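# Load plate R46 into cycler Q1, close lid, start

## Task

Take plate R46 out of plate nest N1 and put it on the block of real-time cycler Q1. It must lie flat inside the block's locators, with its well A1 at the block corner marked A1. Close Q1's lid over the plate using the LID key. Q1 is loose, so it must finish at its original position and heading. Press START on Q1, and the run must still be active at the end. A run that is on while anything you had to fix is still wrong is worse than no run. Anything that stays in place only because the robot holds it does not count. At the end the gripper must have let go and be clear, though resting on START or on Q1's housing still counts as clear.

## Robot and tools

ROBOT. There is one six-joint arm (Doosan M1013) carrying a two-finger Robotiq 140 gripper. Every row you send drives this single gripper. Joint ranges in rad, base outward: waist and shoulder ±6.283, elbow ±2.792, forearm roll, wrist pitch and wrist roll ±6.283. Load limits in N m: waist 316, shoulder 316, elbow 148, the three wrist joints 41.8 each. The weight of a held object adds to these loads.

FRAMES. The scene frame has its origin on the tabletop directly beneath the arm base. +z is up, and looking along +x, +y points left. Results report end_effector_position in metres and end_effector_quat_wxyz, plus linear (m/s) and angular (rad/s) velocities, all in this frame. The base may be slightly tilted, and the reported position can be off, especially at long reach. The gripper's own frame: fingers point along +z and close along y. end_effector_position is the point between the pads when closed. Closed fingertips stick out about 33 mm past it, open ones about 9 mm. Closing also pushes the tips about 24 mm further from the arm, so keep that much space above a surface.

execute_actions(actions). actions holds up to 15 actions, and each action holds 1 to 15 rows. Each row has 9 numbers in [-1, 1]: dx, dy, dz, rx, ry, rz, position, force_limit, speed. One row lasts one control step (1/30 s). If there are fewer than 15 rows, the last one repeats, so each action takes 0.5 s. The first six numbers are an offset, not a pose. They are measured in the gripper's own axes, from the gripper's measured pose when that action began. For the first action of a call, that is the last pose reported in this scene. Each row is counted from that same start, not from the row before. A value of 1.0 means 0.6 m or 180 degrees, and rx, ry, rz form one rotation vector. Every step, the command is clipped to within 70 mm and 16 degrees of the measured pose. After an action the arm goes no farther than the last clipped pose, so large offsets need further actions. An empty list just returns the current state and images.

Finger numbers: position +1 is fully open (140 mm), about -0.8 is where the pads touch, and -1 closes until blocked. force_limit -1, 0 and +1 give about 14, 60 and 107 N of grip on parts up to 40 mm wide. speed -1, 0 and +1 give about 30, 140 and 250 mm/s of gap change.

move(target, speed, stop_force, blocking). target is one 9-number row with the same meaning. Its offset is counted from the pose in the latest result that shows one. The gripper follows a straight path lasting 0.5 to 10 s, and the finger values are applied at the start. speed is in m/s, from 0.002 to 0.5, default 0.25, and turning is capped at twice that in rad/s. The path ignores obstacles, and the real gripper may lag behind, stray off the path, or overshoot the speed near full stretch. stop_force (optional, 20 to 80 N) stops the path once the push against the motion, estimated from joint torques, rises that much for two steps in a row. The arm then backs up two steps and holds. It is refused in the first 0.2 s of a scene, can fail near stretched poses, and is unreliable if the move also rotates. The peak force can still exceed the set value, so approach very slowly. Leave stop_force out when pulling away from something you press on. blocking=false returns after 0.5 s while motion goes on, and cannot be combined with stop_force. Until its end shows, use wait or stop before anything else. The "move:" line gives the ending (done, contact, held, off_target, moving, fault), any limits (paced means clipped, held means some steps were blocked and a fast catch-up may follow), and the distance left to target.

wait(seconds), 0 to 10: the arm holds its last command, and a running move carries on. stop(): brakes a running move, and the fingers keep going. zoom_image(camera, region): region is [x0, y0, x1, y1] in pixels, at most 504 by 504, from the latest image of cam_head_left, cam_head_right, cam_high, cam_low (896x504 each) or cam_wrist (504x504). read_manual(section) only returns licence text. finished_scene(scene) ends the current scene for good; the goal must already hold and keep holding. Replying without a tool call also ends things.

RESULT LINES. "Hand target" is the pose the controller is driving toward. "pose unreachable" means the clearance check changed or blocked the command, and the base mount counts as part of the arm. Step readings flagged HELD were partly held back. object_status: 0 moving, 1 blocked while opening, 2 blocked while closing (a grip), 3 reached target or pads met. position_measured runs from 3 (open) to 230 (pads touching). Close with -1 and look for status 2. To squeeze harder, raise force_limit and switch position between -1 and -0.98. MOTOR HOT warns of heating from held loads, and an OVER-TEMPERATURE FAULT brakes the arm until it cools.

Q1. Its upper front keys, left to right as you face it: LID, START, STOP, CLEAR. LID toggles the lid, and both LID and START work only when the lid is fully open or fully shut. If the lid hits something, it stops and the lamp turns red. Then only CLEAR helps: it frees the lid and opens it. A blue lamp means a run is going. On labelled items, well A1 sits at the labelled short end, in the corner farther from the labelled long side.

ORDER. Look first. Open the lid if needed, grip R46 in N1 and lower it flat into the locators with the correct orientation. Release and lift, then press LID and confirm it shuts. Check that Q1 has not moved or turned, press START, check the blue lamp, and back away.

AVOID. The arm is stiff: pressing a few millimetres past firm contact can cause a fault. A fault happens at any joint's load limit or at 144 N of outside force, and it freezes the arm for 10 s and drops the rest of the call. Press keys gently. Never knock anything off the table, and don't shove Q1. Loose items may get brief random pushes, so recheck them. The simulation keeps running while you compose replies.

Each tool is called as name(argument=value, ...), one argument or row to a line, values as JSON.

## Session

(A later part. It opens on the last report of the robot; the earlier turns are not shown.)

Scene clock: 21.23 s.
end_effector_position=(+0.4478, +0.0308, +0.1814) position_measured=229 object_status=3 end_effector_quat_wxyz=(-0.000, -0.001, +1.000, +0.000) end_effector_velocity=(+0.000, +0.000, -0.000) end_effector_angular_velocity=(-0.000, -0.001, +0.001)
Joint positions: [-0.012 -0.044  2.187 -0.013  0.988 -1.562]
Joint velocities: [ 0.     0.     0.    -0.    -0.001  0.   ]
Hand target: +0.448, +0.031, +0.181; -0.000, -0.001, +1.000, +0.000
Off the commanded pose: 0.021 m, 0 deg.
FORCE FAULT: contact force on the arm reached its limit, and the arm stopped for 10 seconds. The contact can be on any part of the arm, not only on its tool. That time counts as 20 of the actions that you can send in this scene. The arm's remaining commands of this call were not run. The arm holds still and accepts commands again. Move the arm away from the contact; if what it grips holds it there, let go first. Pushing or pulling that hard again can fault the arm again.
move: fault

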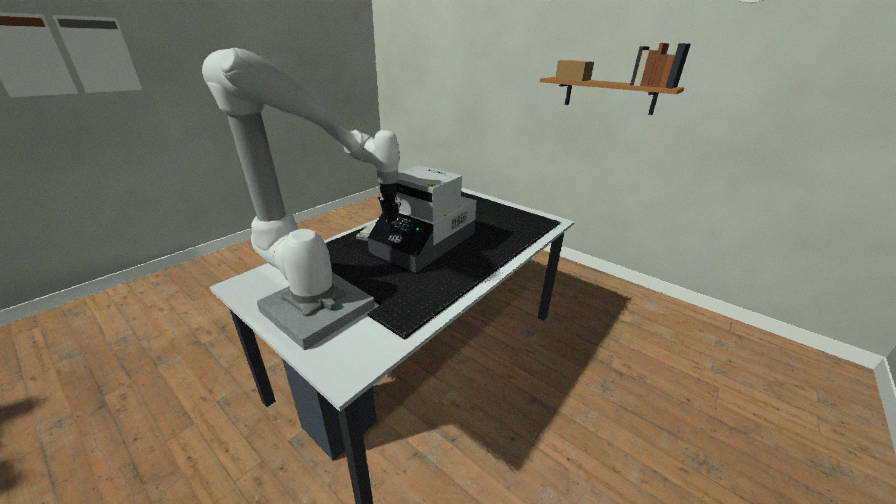

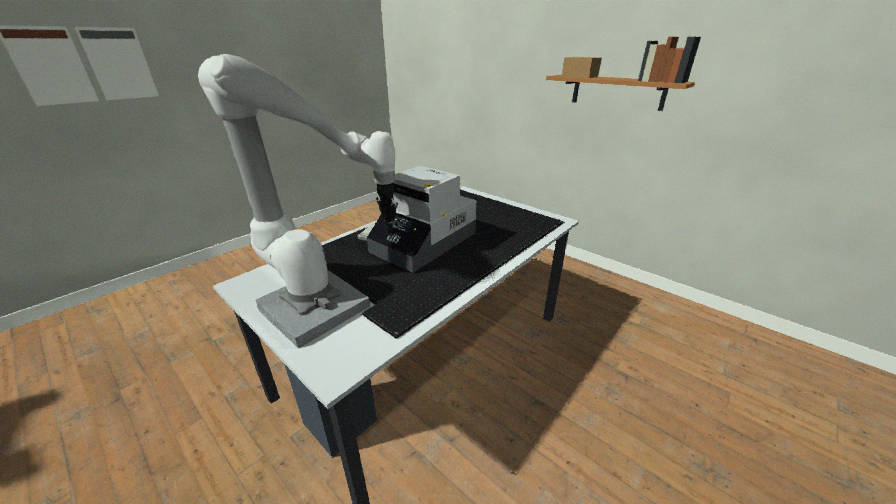

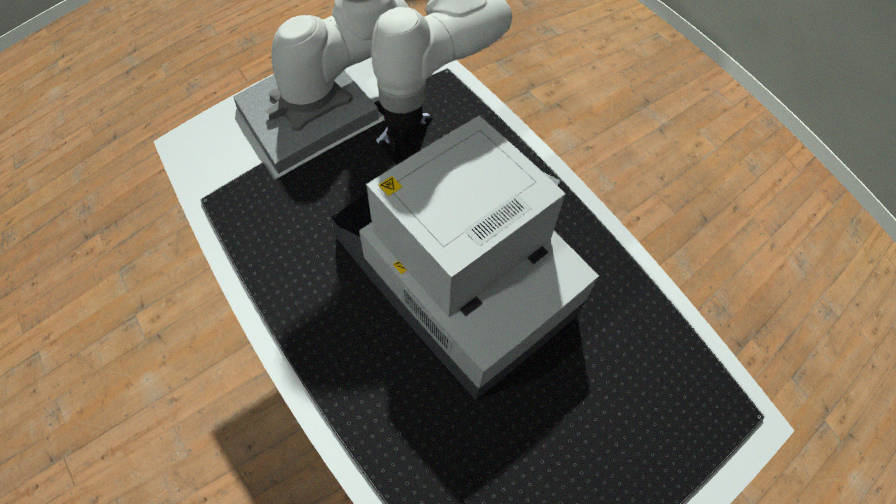

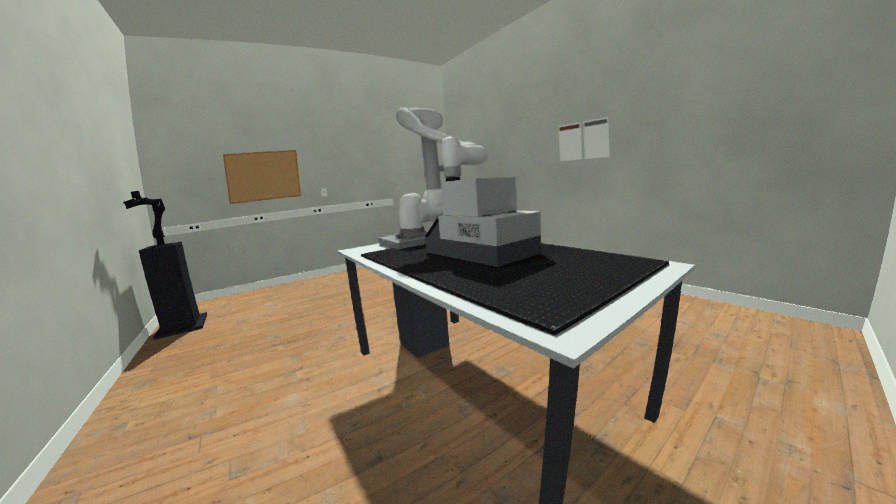

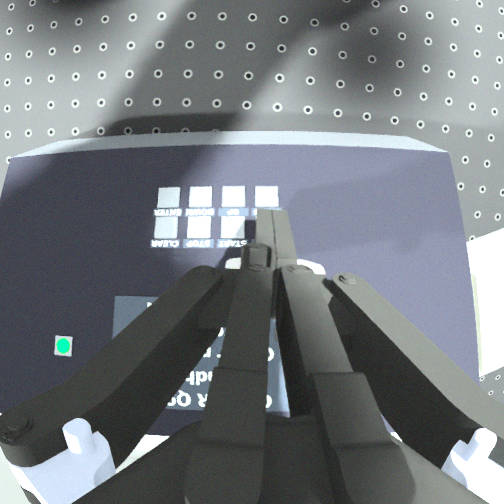

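move(
  target=[0.0,0,-0.02,0,0,0,-0.8,0,0.5],
  speed=0.05,
)

move(
  target=[0.025,-0.001,0.015,0,0,0,-0.8,0,0.5],
  speed=0.05,
)

Scene clock: 22.63 s.
end_effector_position=(+0.4478, +0.0308, +0.1934) position_measured=229 object_status=3 end_effector_quat_wxyz=(-0.000, -0.001, +1.000, +0.000) end_effector_velocity=(+0.000, -0.000, -0.000) end_effector_angular_velocity=(-0.000, +0.000, -0.000)
Joint positions: [-0.012 -0.057  2.174 -0.013  1.014 -1.562]
Joint velocities: [-0.     0.001 -0.    -0.     0.     0.001]
Hand target: +0.448, +0.031, +0.193; -0.000, -0.001, +1.000, +0.000
Off the commanded pose: 0.000 m, 0 deg.
move: done

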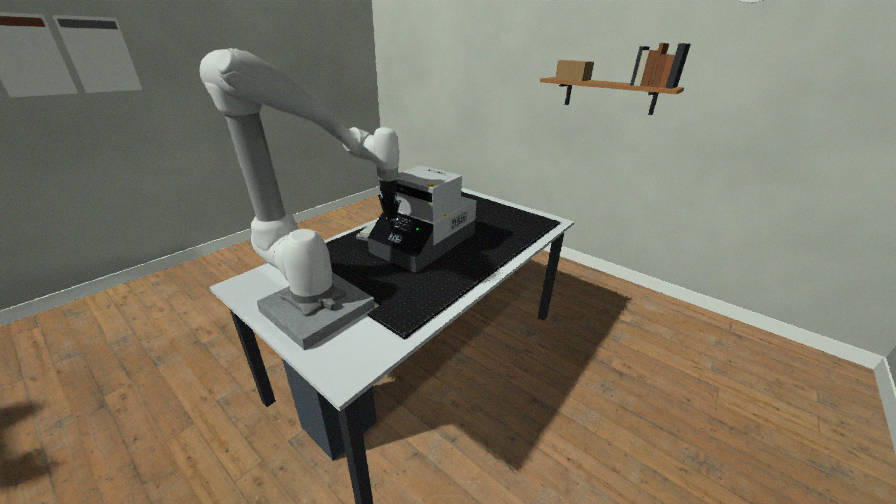

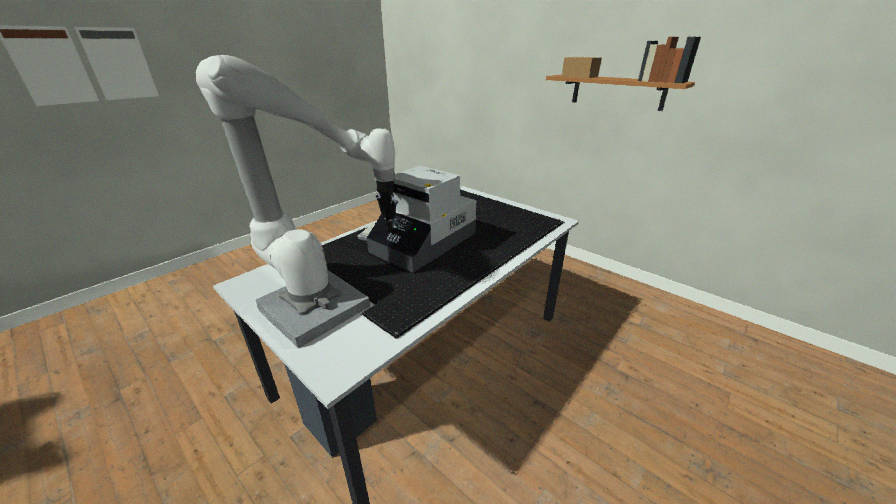

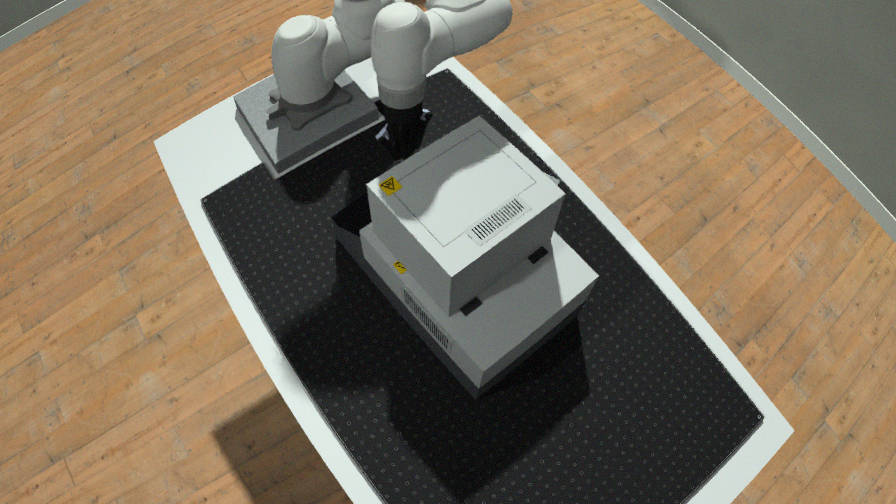

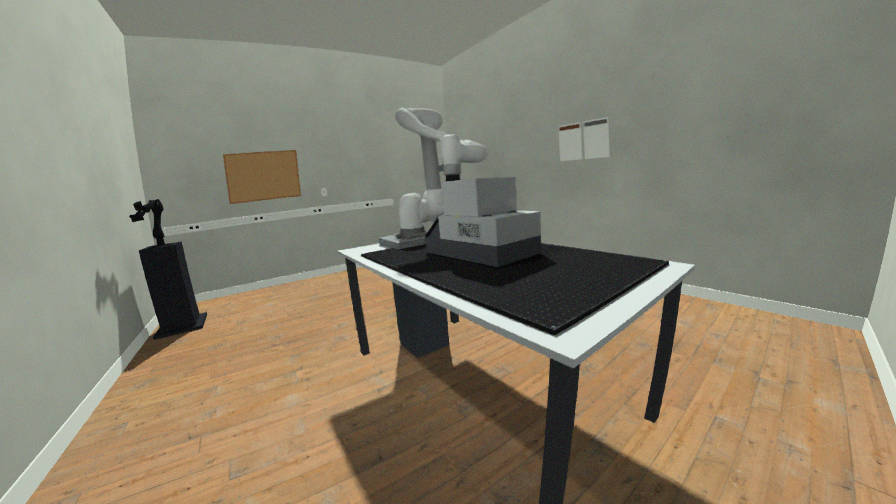

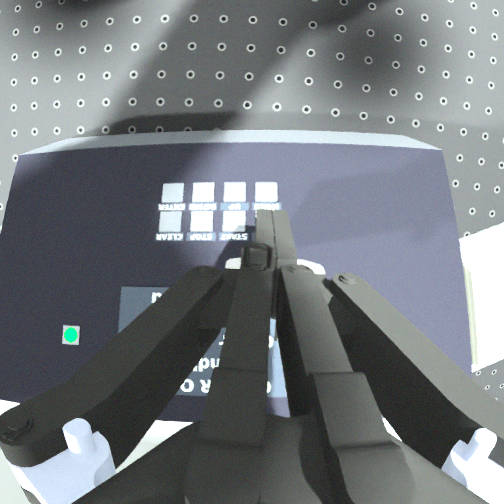

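Scene clock: 23.33 s.
end_effector_position=(+0.4328, +0.0302, +0.1844) position_measured=229 object_status=3 end_effector_quat_wxyz=(-0.000, -0.001, +1.000, +0.001) end_effector_velocity=(-0.000, -0.000, -0.000) end_effector_angular_velocity=(-0.001, +0.000, +0.000)
Joint positions: [-0.013 -0.072  2.207 -0.013  0.996 -1.563]
Joint velocities: [-0.    -0.     0.001 -0.001  0.     0.   ]
Hand target: +0.433, +0.030, +0.184; -0.000, -0.001, +1.000, +0.000
Off the commanded pose: 0.000 m, 0 deg.
move: done

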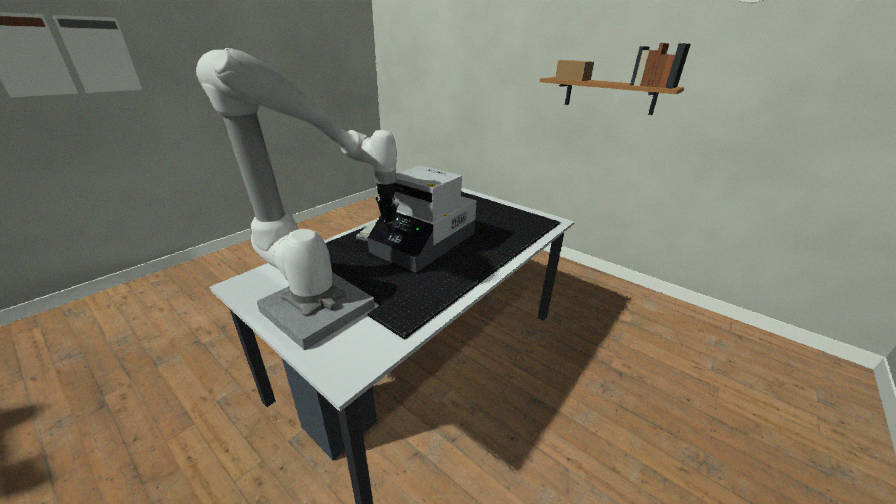

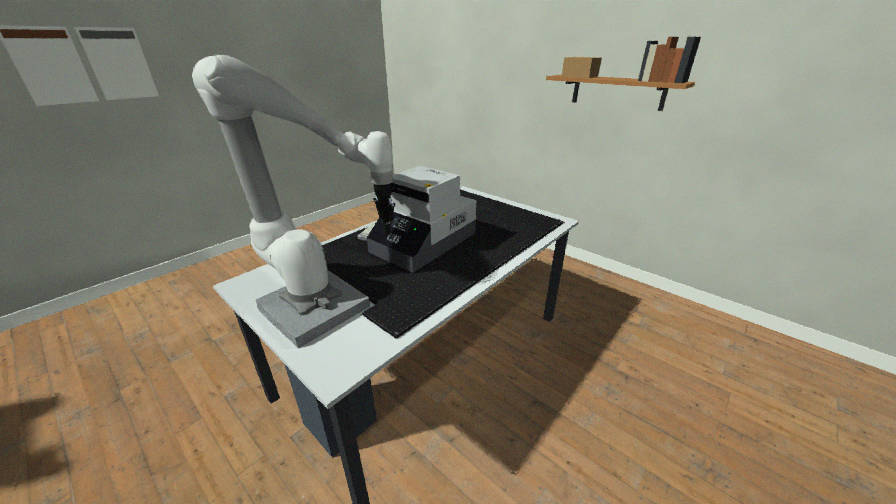

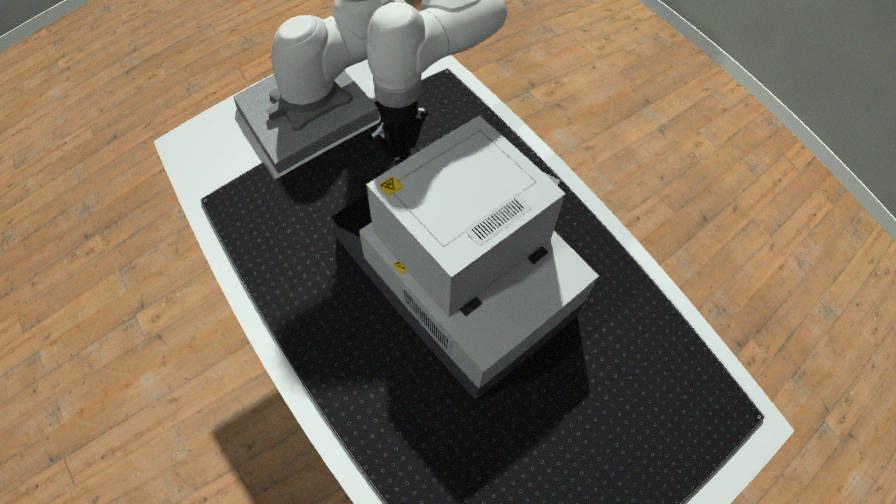

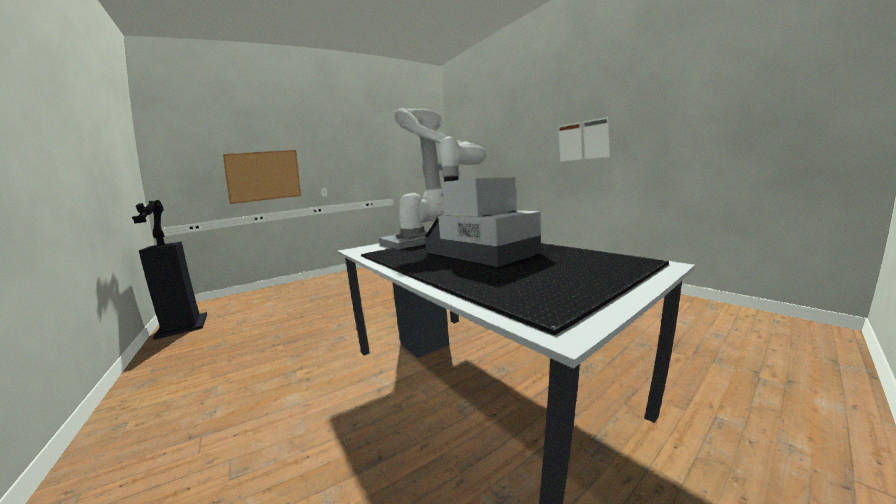

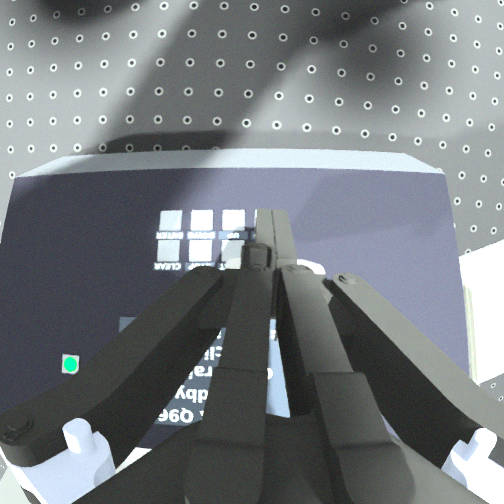

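move(
  target=[0,0,0.045,0,0,0,-0.8,0,0.5],
  speed=0.003,
  stop_force=20,
)

Scene clock: 28.83 s.
end_effector_position=(+0.4327, +0.0303, +0.1690) position_measured=229 object_status=3 end_effector_quat_wxyz=(-0.001, -0.001, +1.000, +0.001) end_effector_velocity=(+0.001, -0.000, +0.000) end_effector_angular_velocity=(-0.001, -0.000, +0.002)
Joint positions: [-0.013 -0.055  2.224 -0.013  0.961 -1.563]
Joint velocities: [-0.     0.001 -0.001 -0.001  0.001 -0.001]
Hand target: +0.433, +0.030, +0.169; -0.000, -0.001, +1.000, +0.001
Off the commanded pose: 0.012 m, 0 deg.
move: contact

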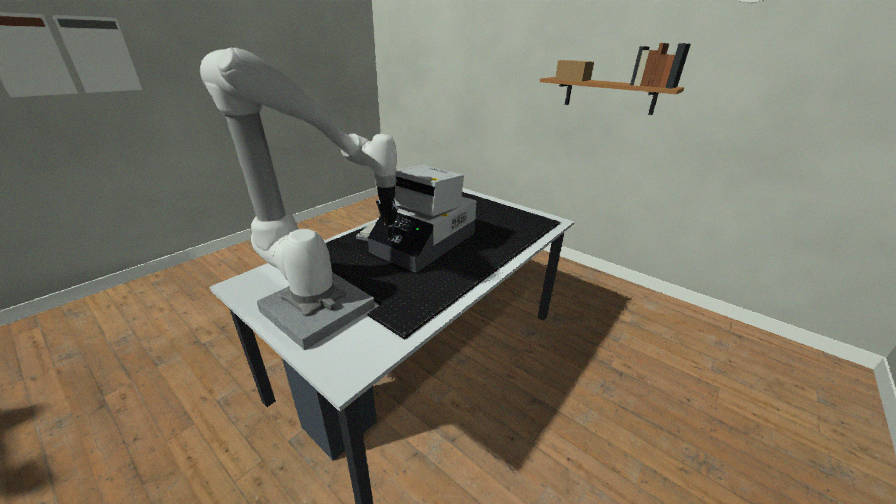

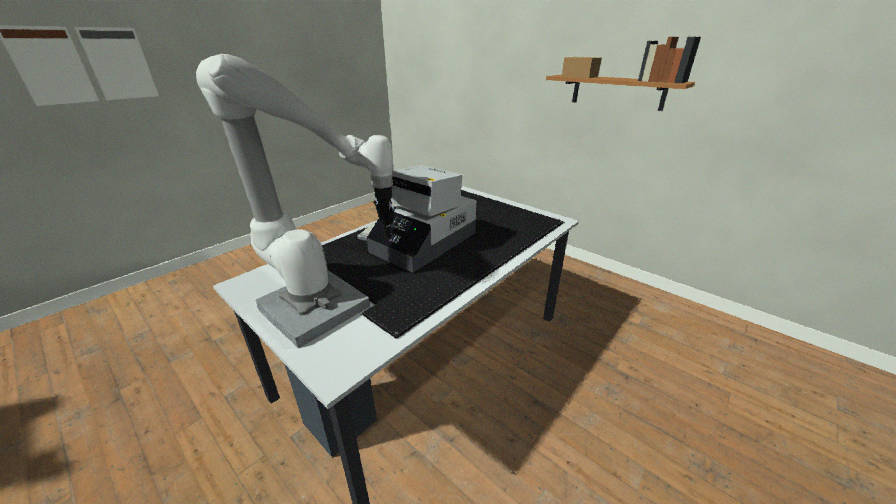

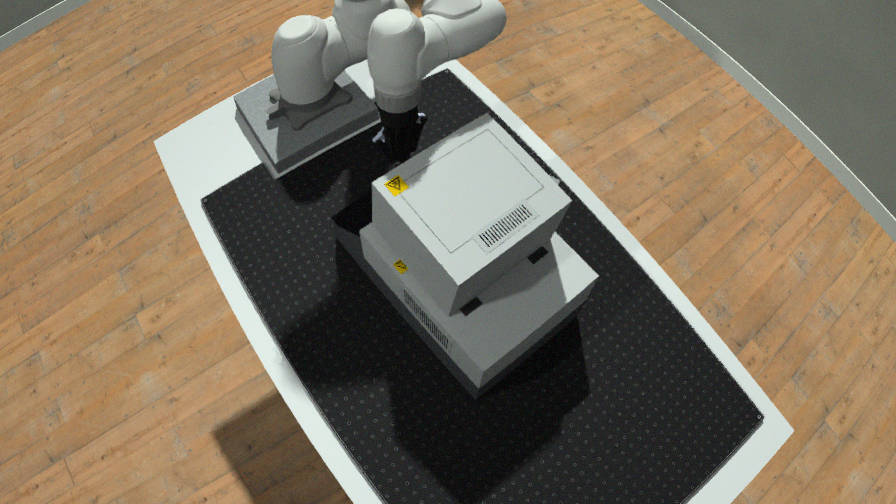

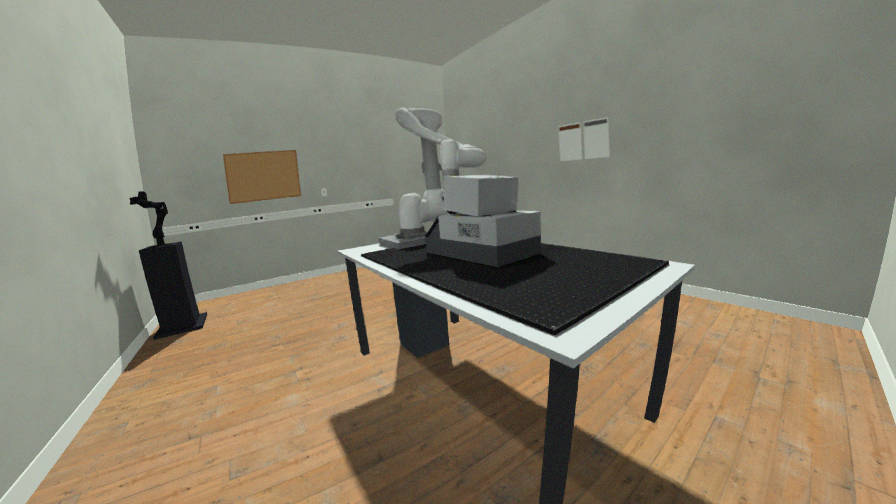

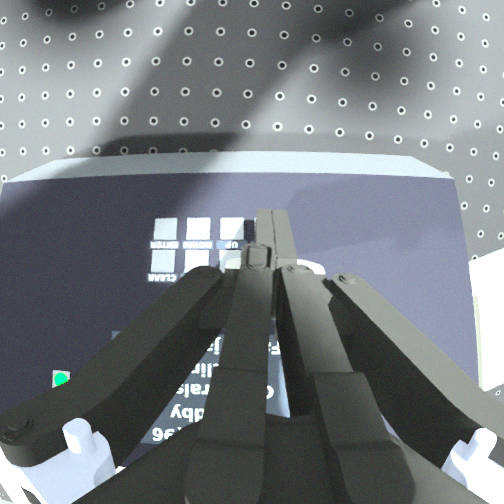

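move(
  target=[0.02,0.2,-0.22,0,0,0,1,0,0.5],
  speed=0.25,
)

move(
  target=[-0.2,0.2,-0.1,0,0,0,1,0,0.5],
  speed=0.3,
)

Scene clock: 30.60 s.
end_effector_position=(+0.4211, +0.1500, +0.3013) position_measured=3 object_status=3 end_effector_quat_wxyz=(-0.000, -0.000, +1.000, +0.001) end_effector_velocity=(+0.001, +0.001, +0.000) end_effector_angular_velocity=(+0.000, -0.000, -0.000)
Joint positions: [ 0.268 -0.142  2.039 -0.014  1.237 -1.284]
Joint velocities: [ 0.001  0.002 -0.002  0.    -0.     0.001]
Hand target: +0.421, +0.150, +0.301; -0.000, -0.000, +1.000, +0.001
Off the commanded pose: 0.000 m, 0 deg.
move: done

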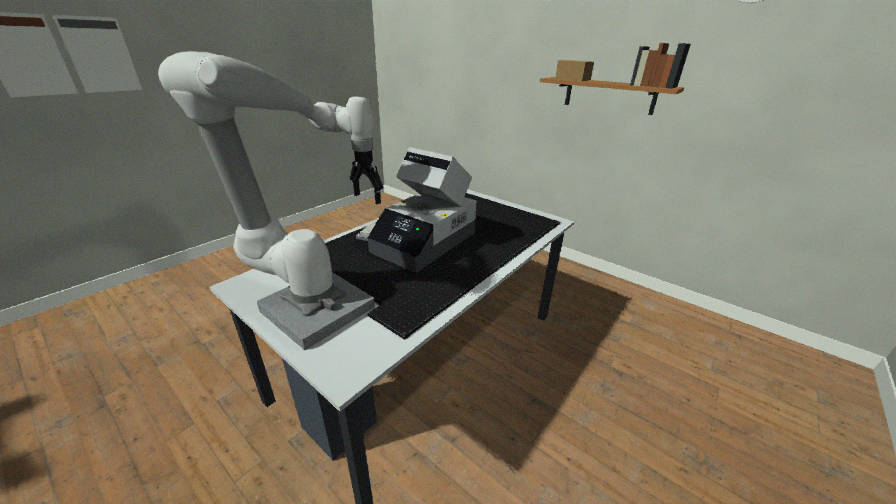

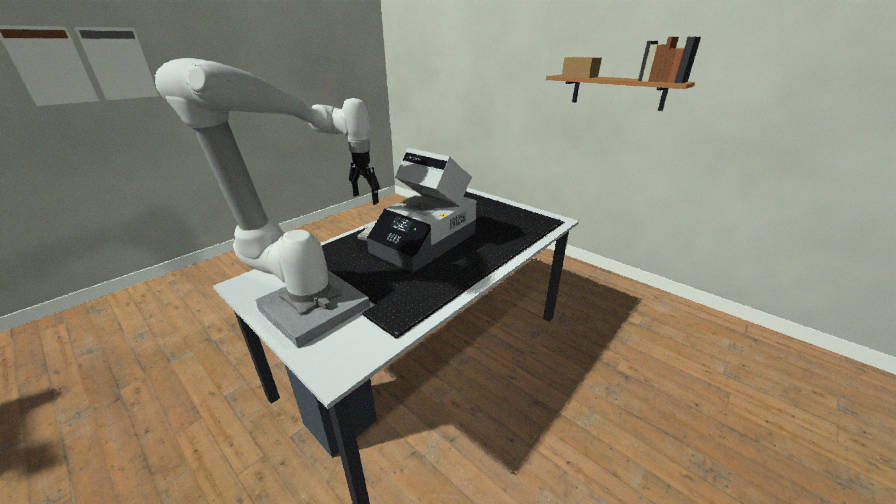

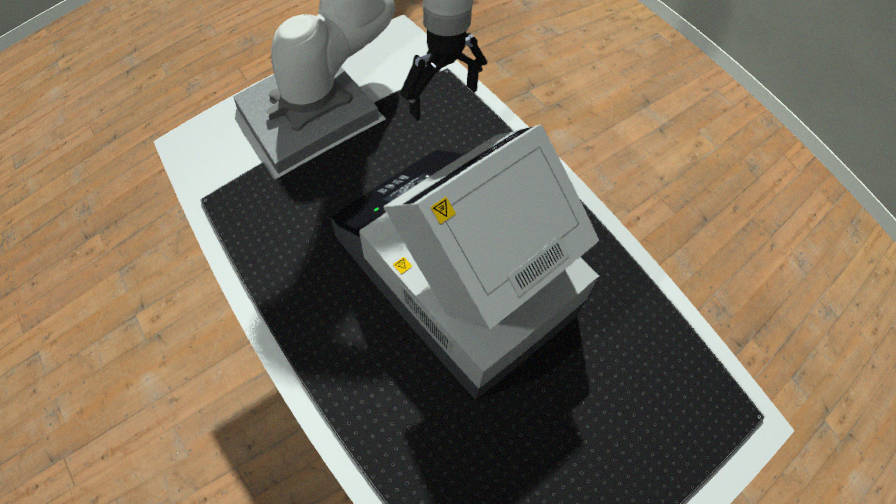

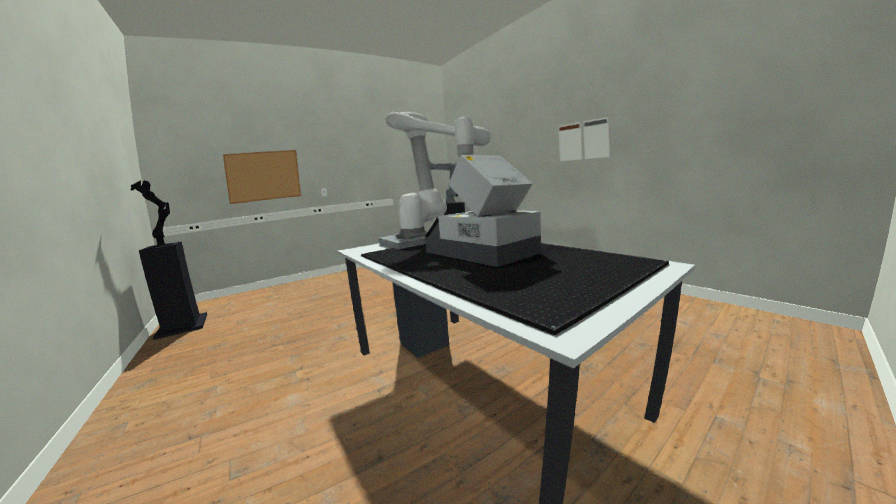

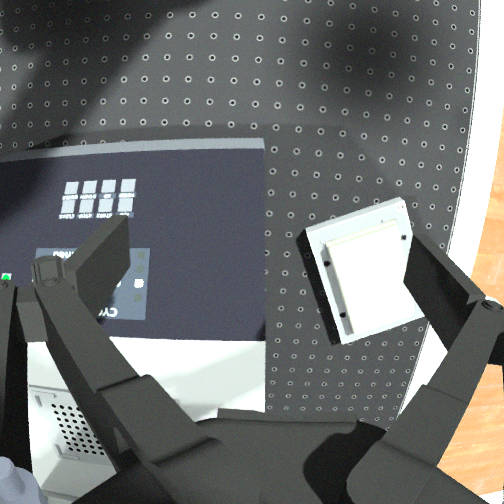

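Scene clock: 31.60 s.
end_effector_position=(+0.5413, +0.2699, +0.3613) position_measured=3 object_status=3 end_effector_quat_wxyz=(-0.000, -0.000, +1.000, +0.001) end_effector_velocity=(+0.000, -0.001, +0.000) end_effector_angular_velocity=(-0.000, -0.000, -0.001)
Joint positions: [ 0.406  0.089  1.703 -0.014  1.343 -1.147]
Joint velocities: [-0.001 -0.    -0.    -0.001  0.     0.   ]
Hand target: +0.541, +0.270, +0.361; -0.000, -0.000, +1.000, +0.001
Off the commanded pose: 0.000 m, 0 deg.
move: done

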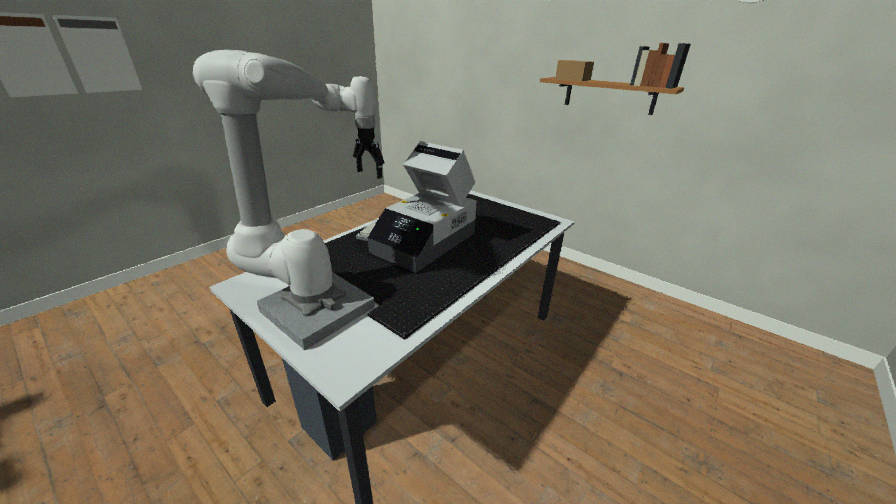

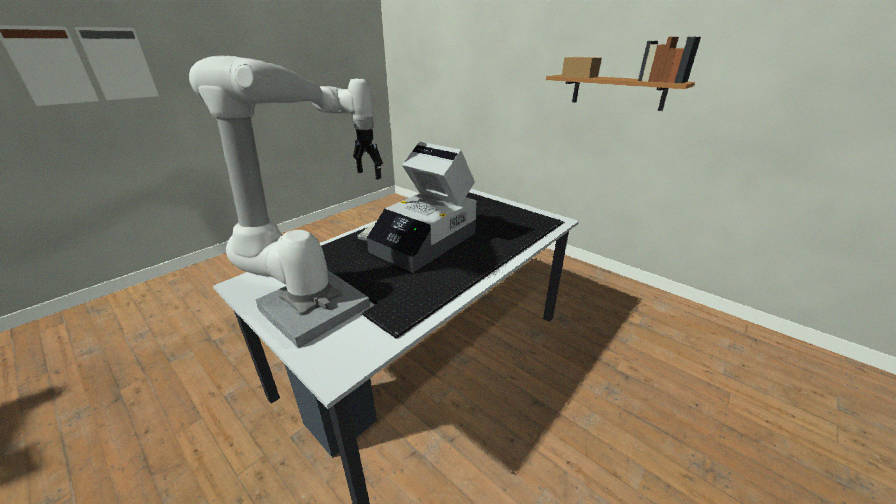

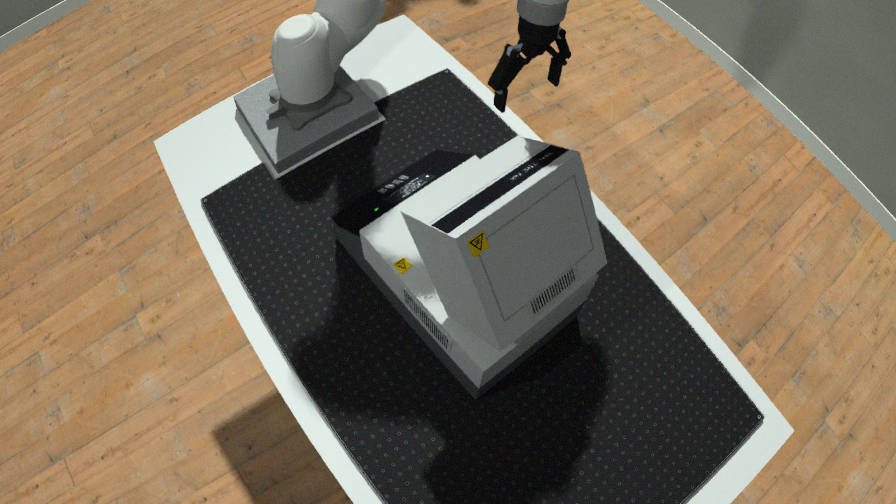

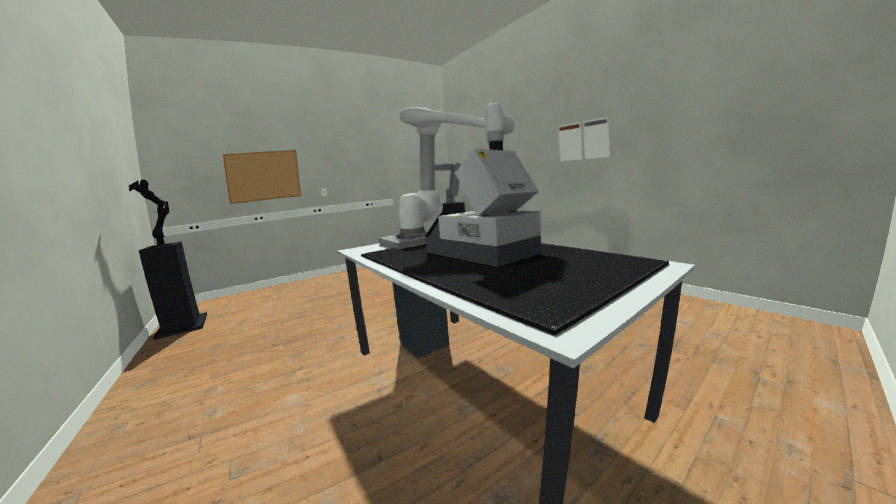

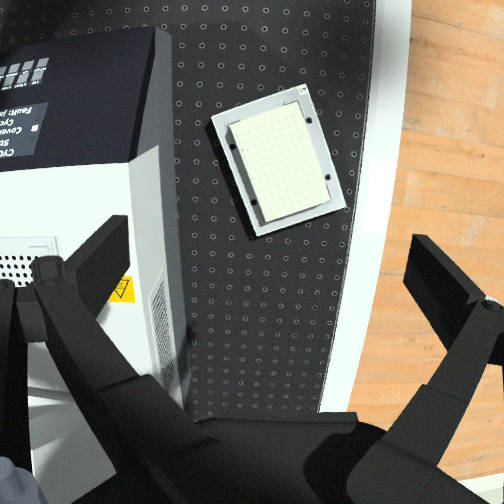

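zoom_image(
  camera="cam_wrist",
  region=[180, 60, 380, 260],
)

Region (180, 60, 380, 260) of cam_wrist's 504x504 image, scaled by 2.520, with more detail than that image has.

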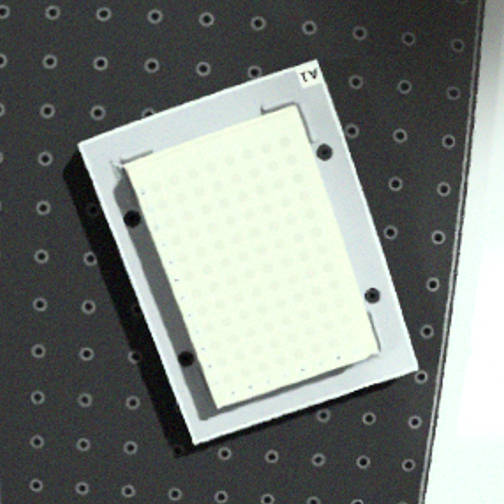

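move(
  target=[-0.003,0.025,0.27,0,0,-0.111,1,0,0.5],
  speed=0.25,
)

Scene clock: 33.20 s.
end_effector_position=(+0.5427, +0.2852, +0.1994) position_measured=3 object_status=3 end_effector_quat_wxyz=(-0.000, -0.174, +0.985, +0.001) end_effector_velocity=(-0.001, -0.000, -0.001) end_effector_angular_velocity=(+0.000, +0.002, -0.001)
Joint positions: [ 0.424  0.2    1.885 -0.016  1.051 -1.474]
Joint velocities: [ 0.     0.     0.002  0.001 -0.001 -0.   ]
Hand target: +0.543, +0.285, +0.199; -0.000, -0.174, +0.985, +0.001
Off the commanded pose: 0.000 m, 0 deg.
move: done

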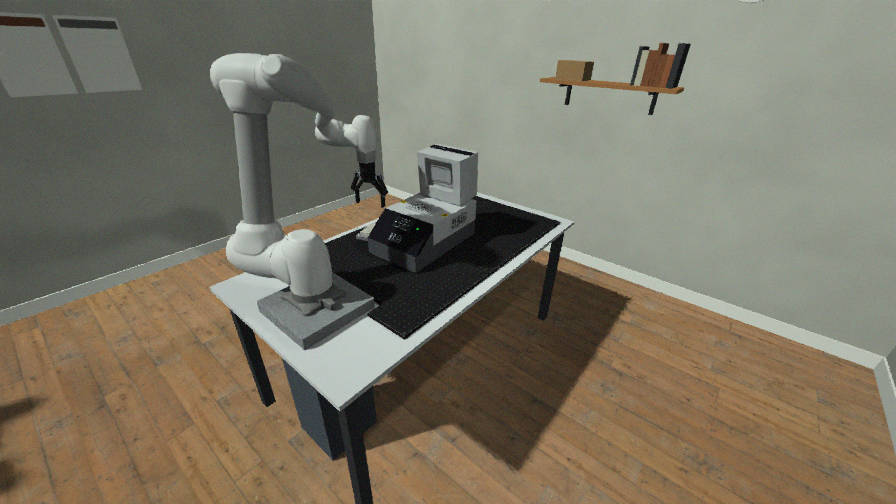

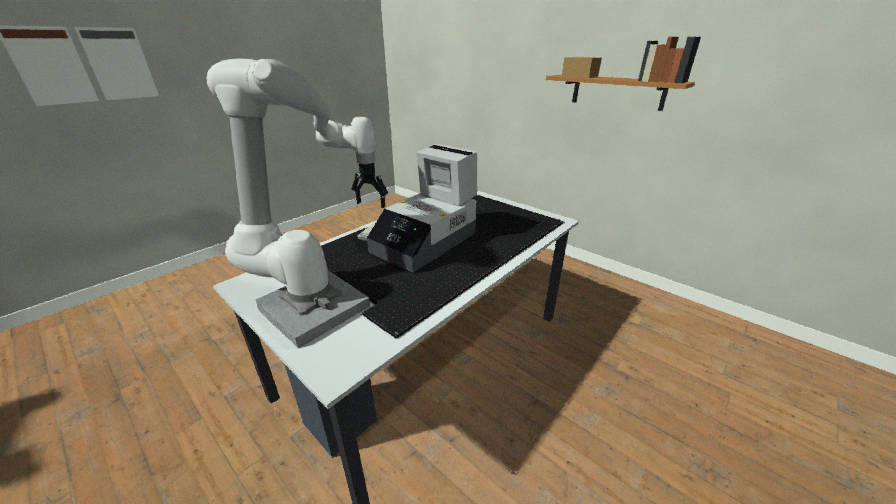

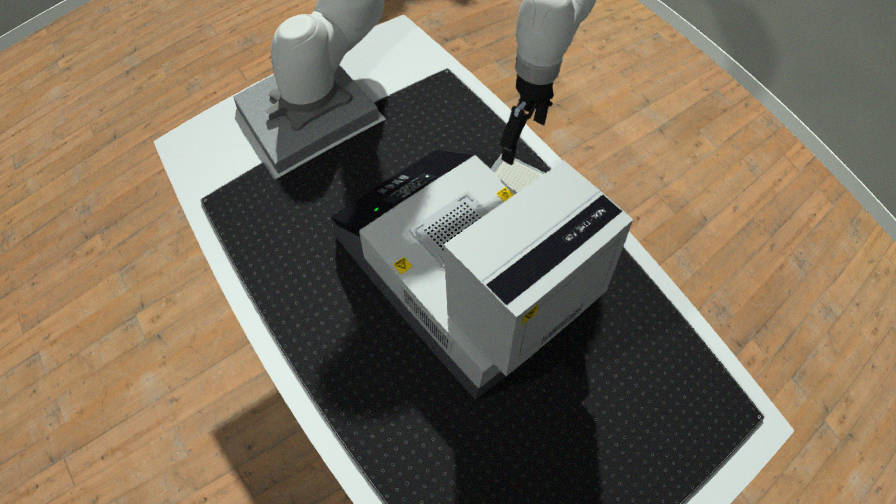

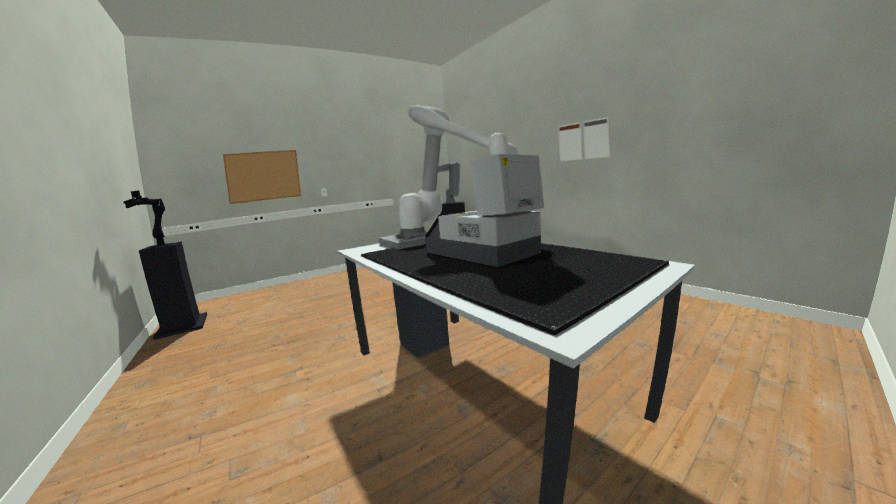

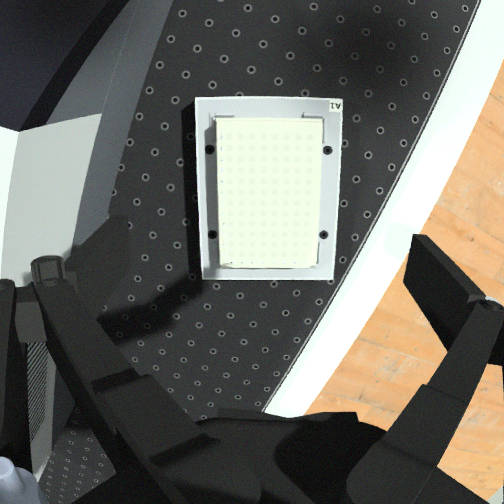

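zoom_image(
  camera="cam_wrist",
  region=[170, 80, 370, 300],
)

Region (170, 80, 370, 300) of cam_wrist's 504x504 image, scaled by 2.291, with more detail than that image has; it fills the left 458 columns of this view, and the rest is white.

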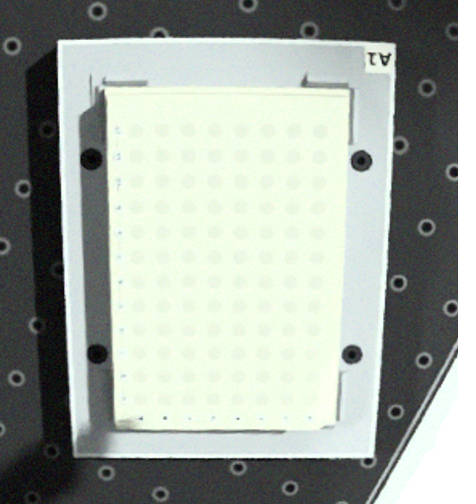

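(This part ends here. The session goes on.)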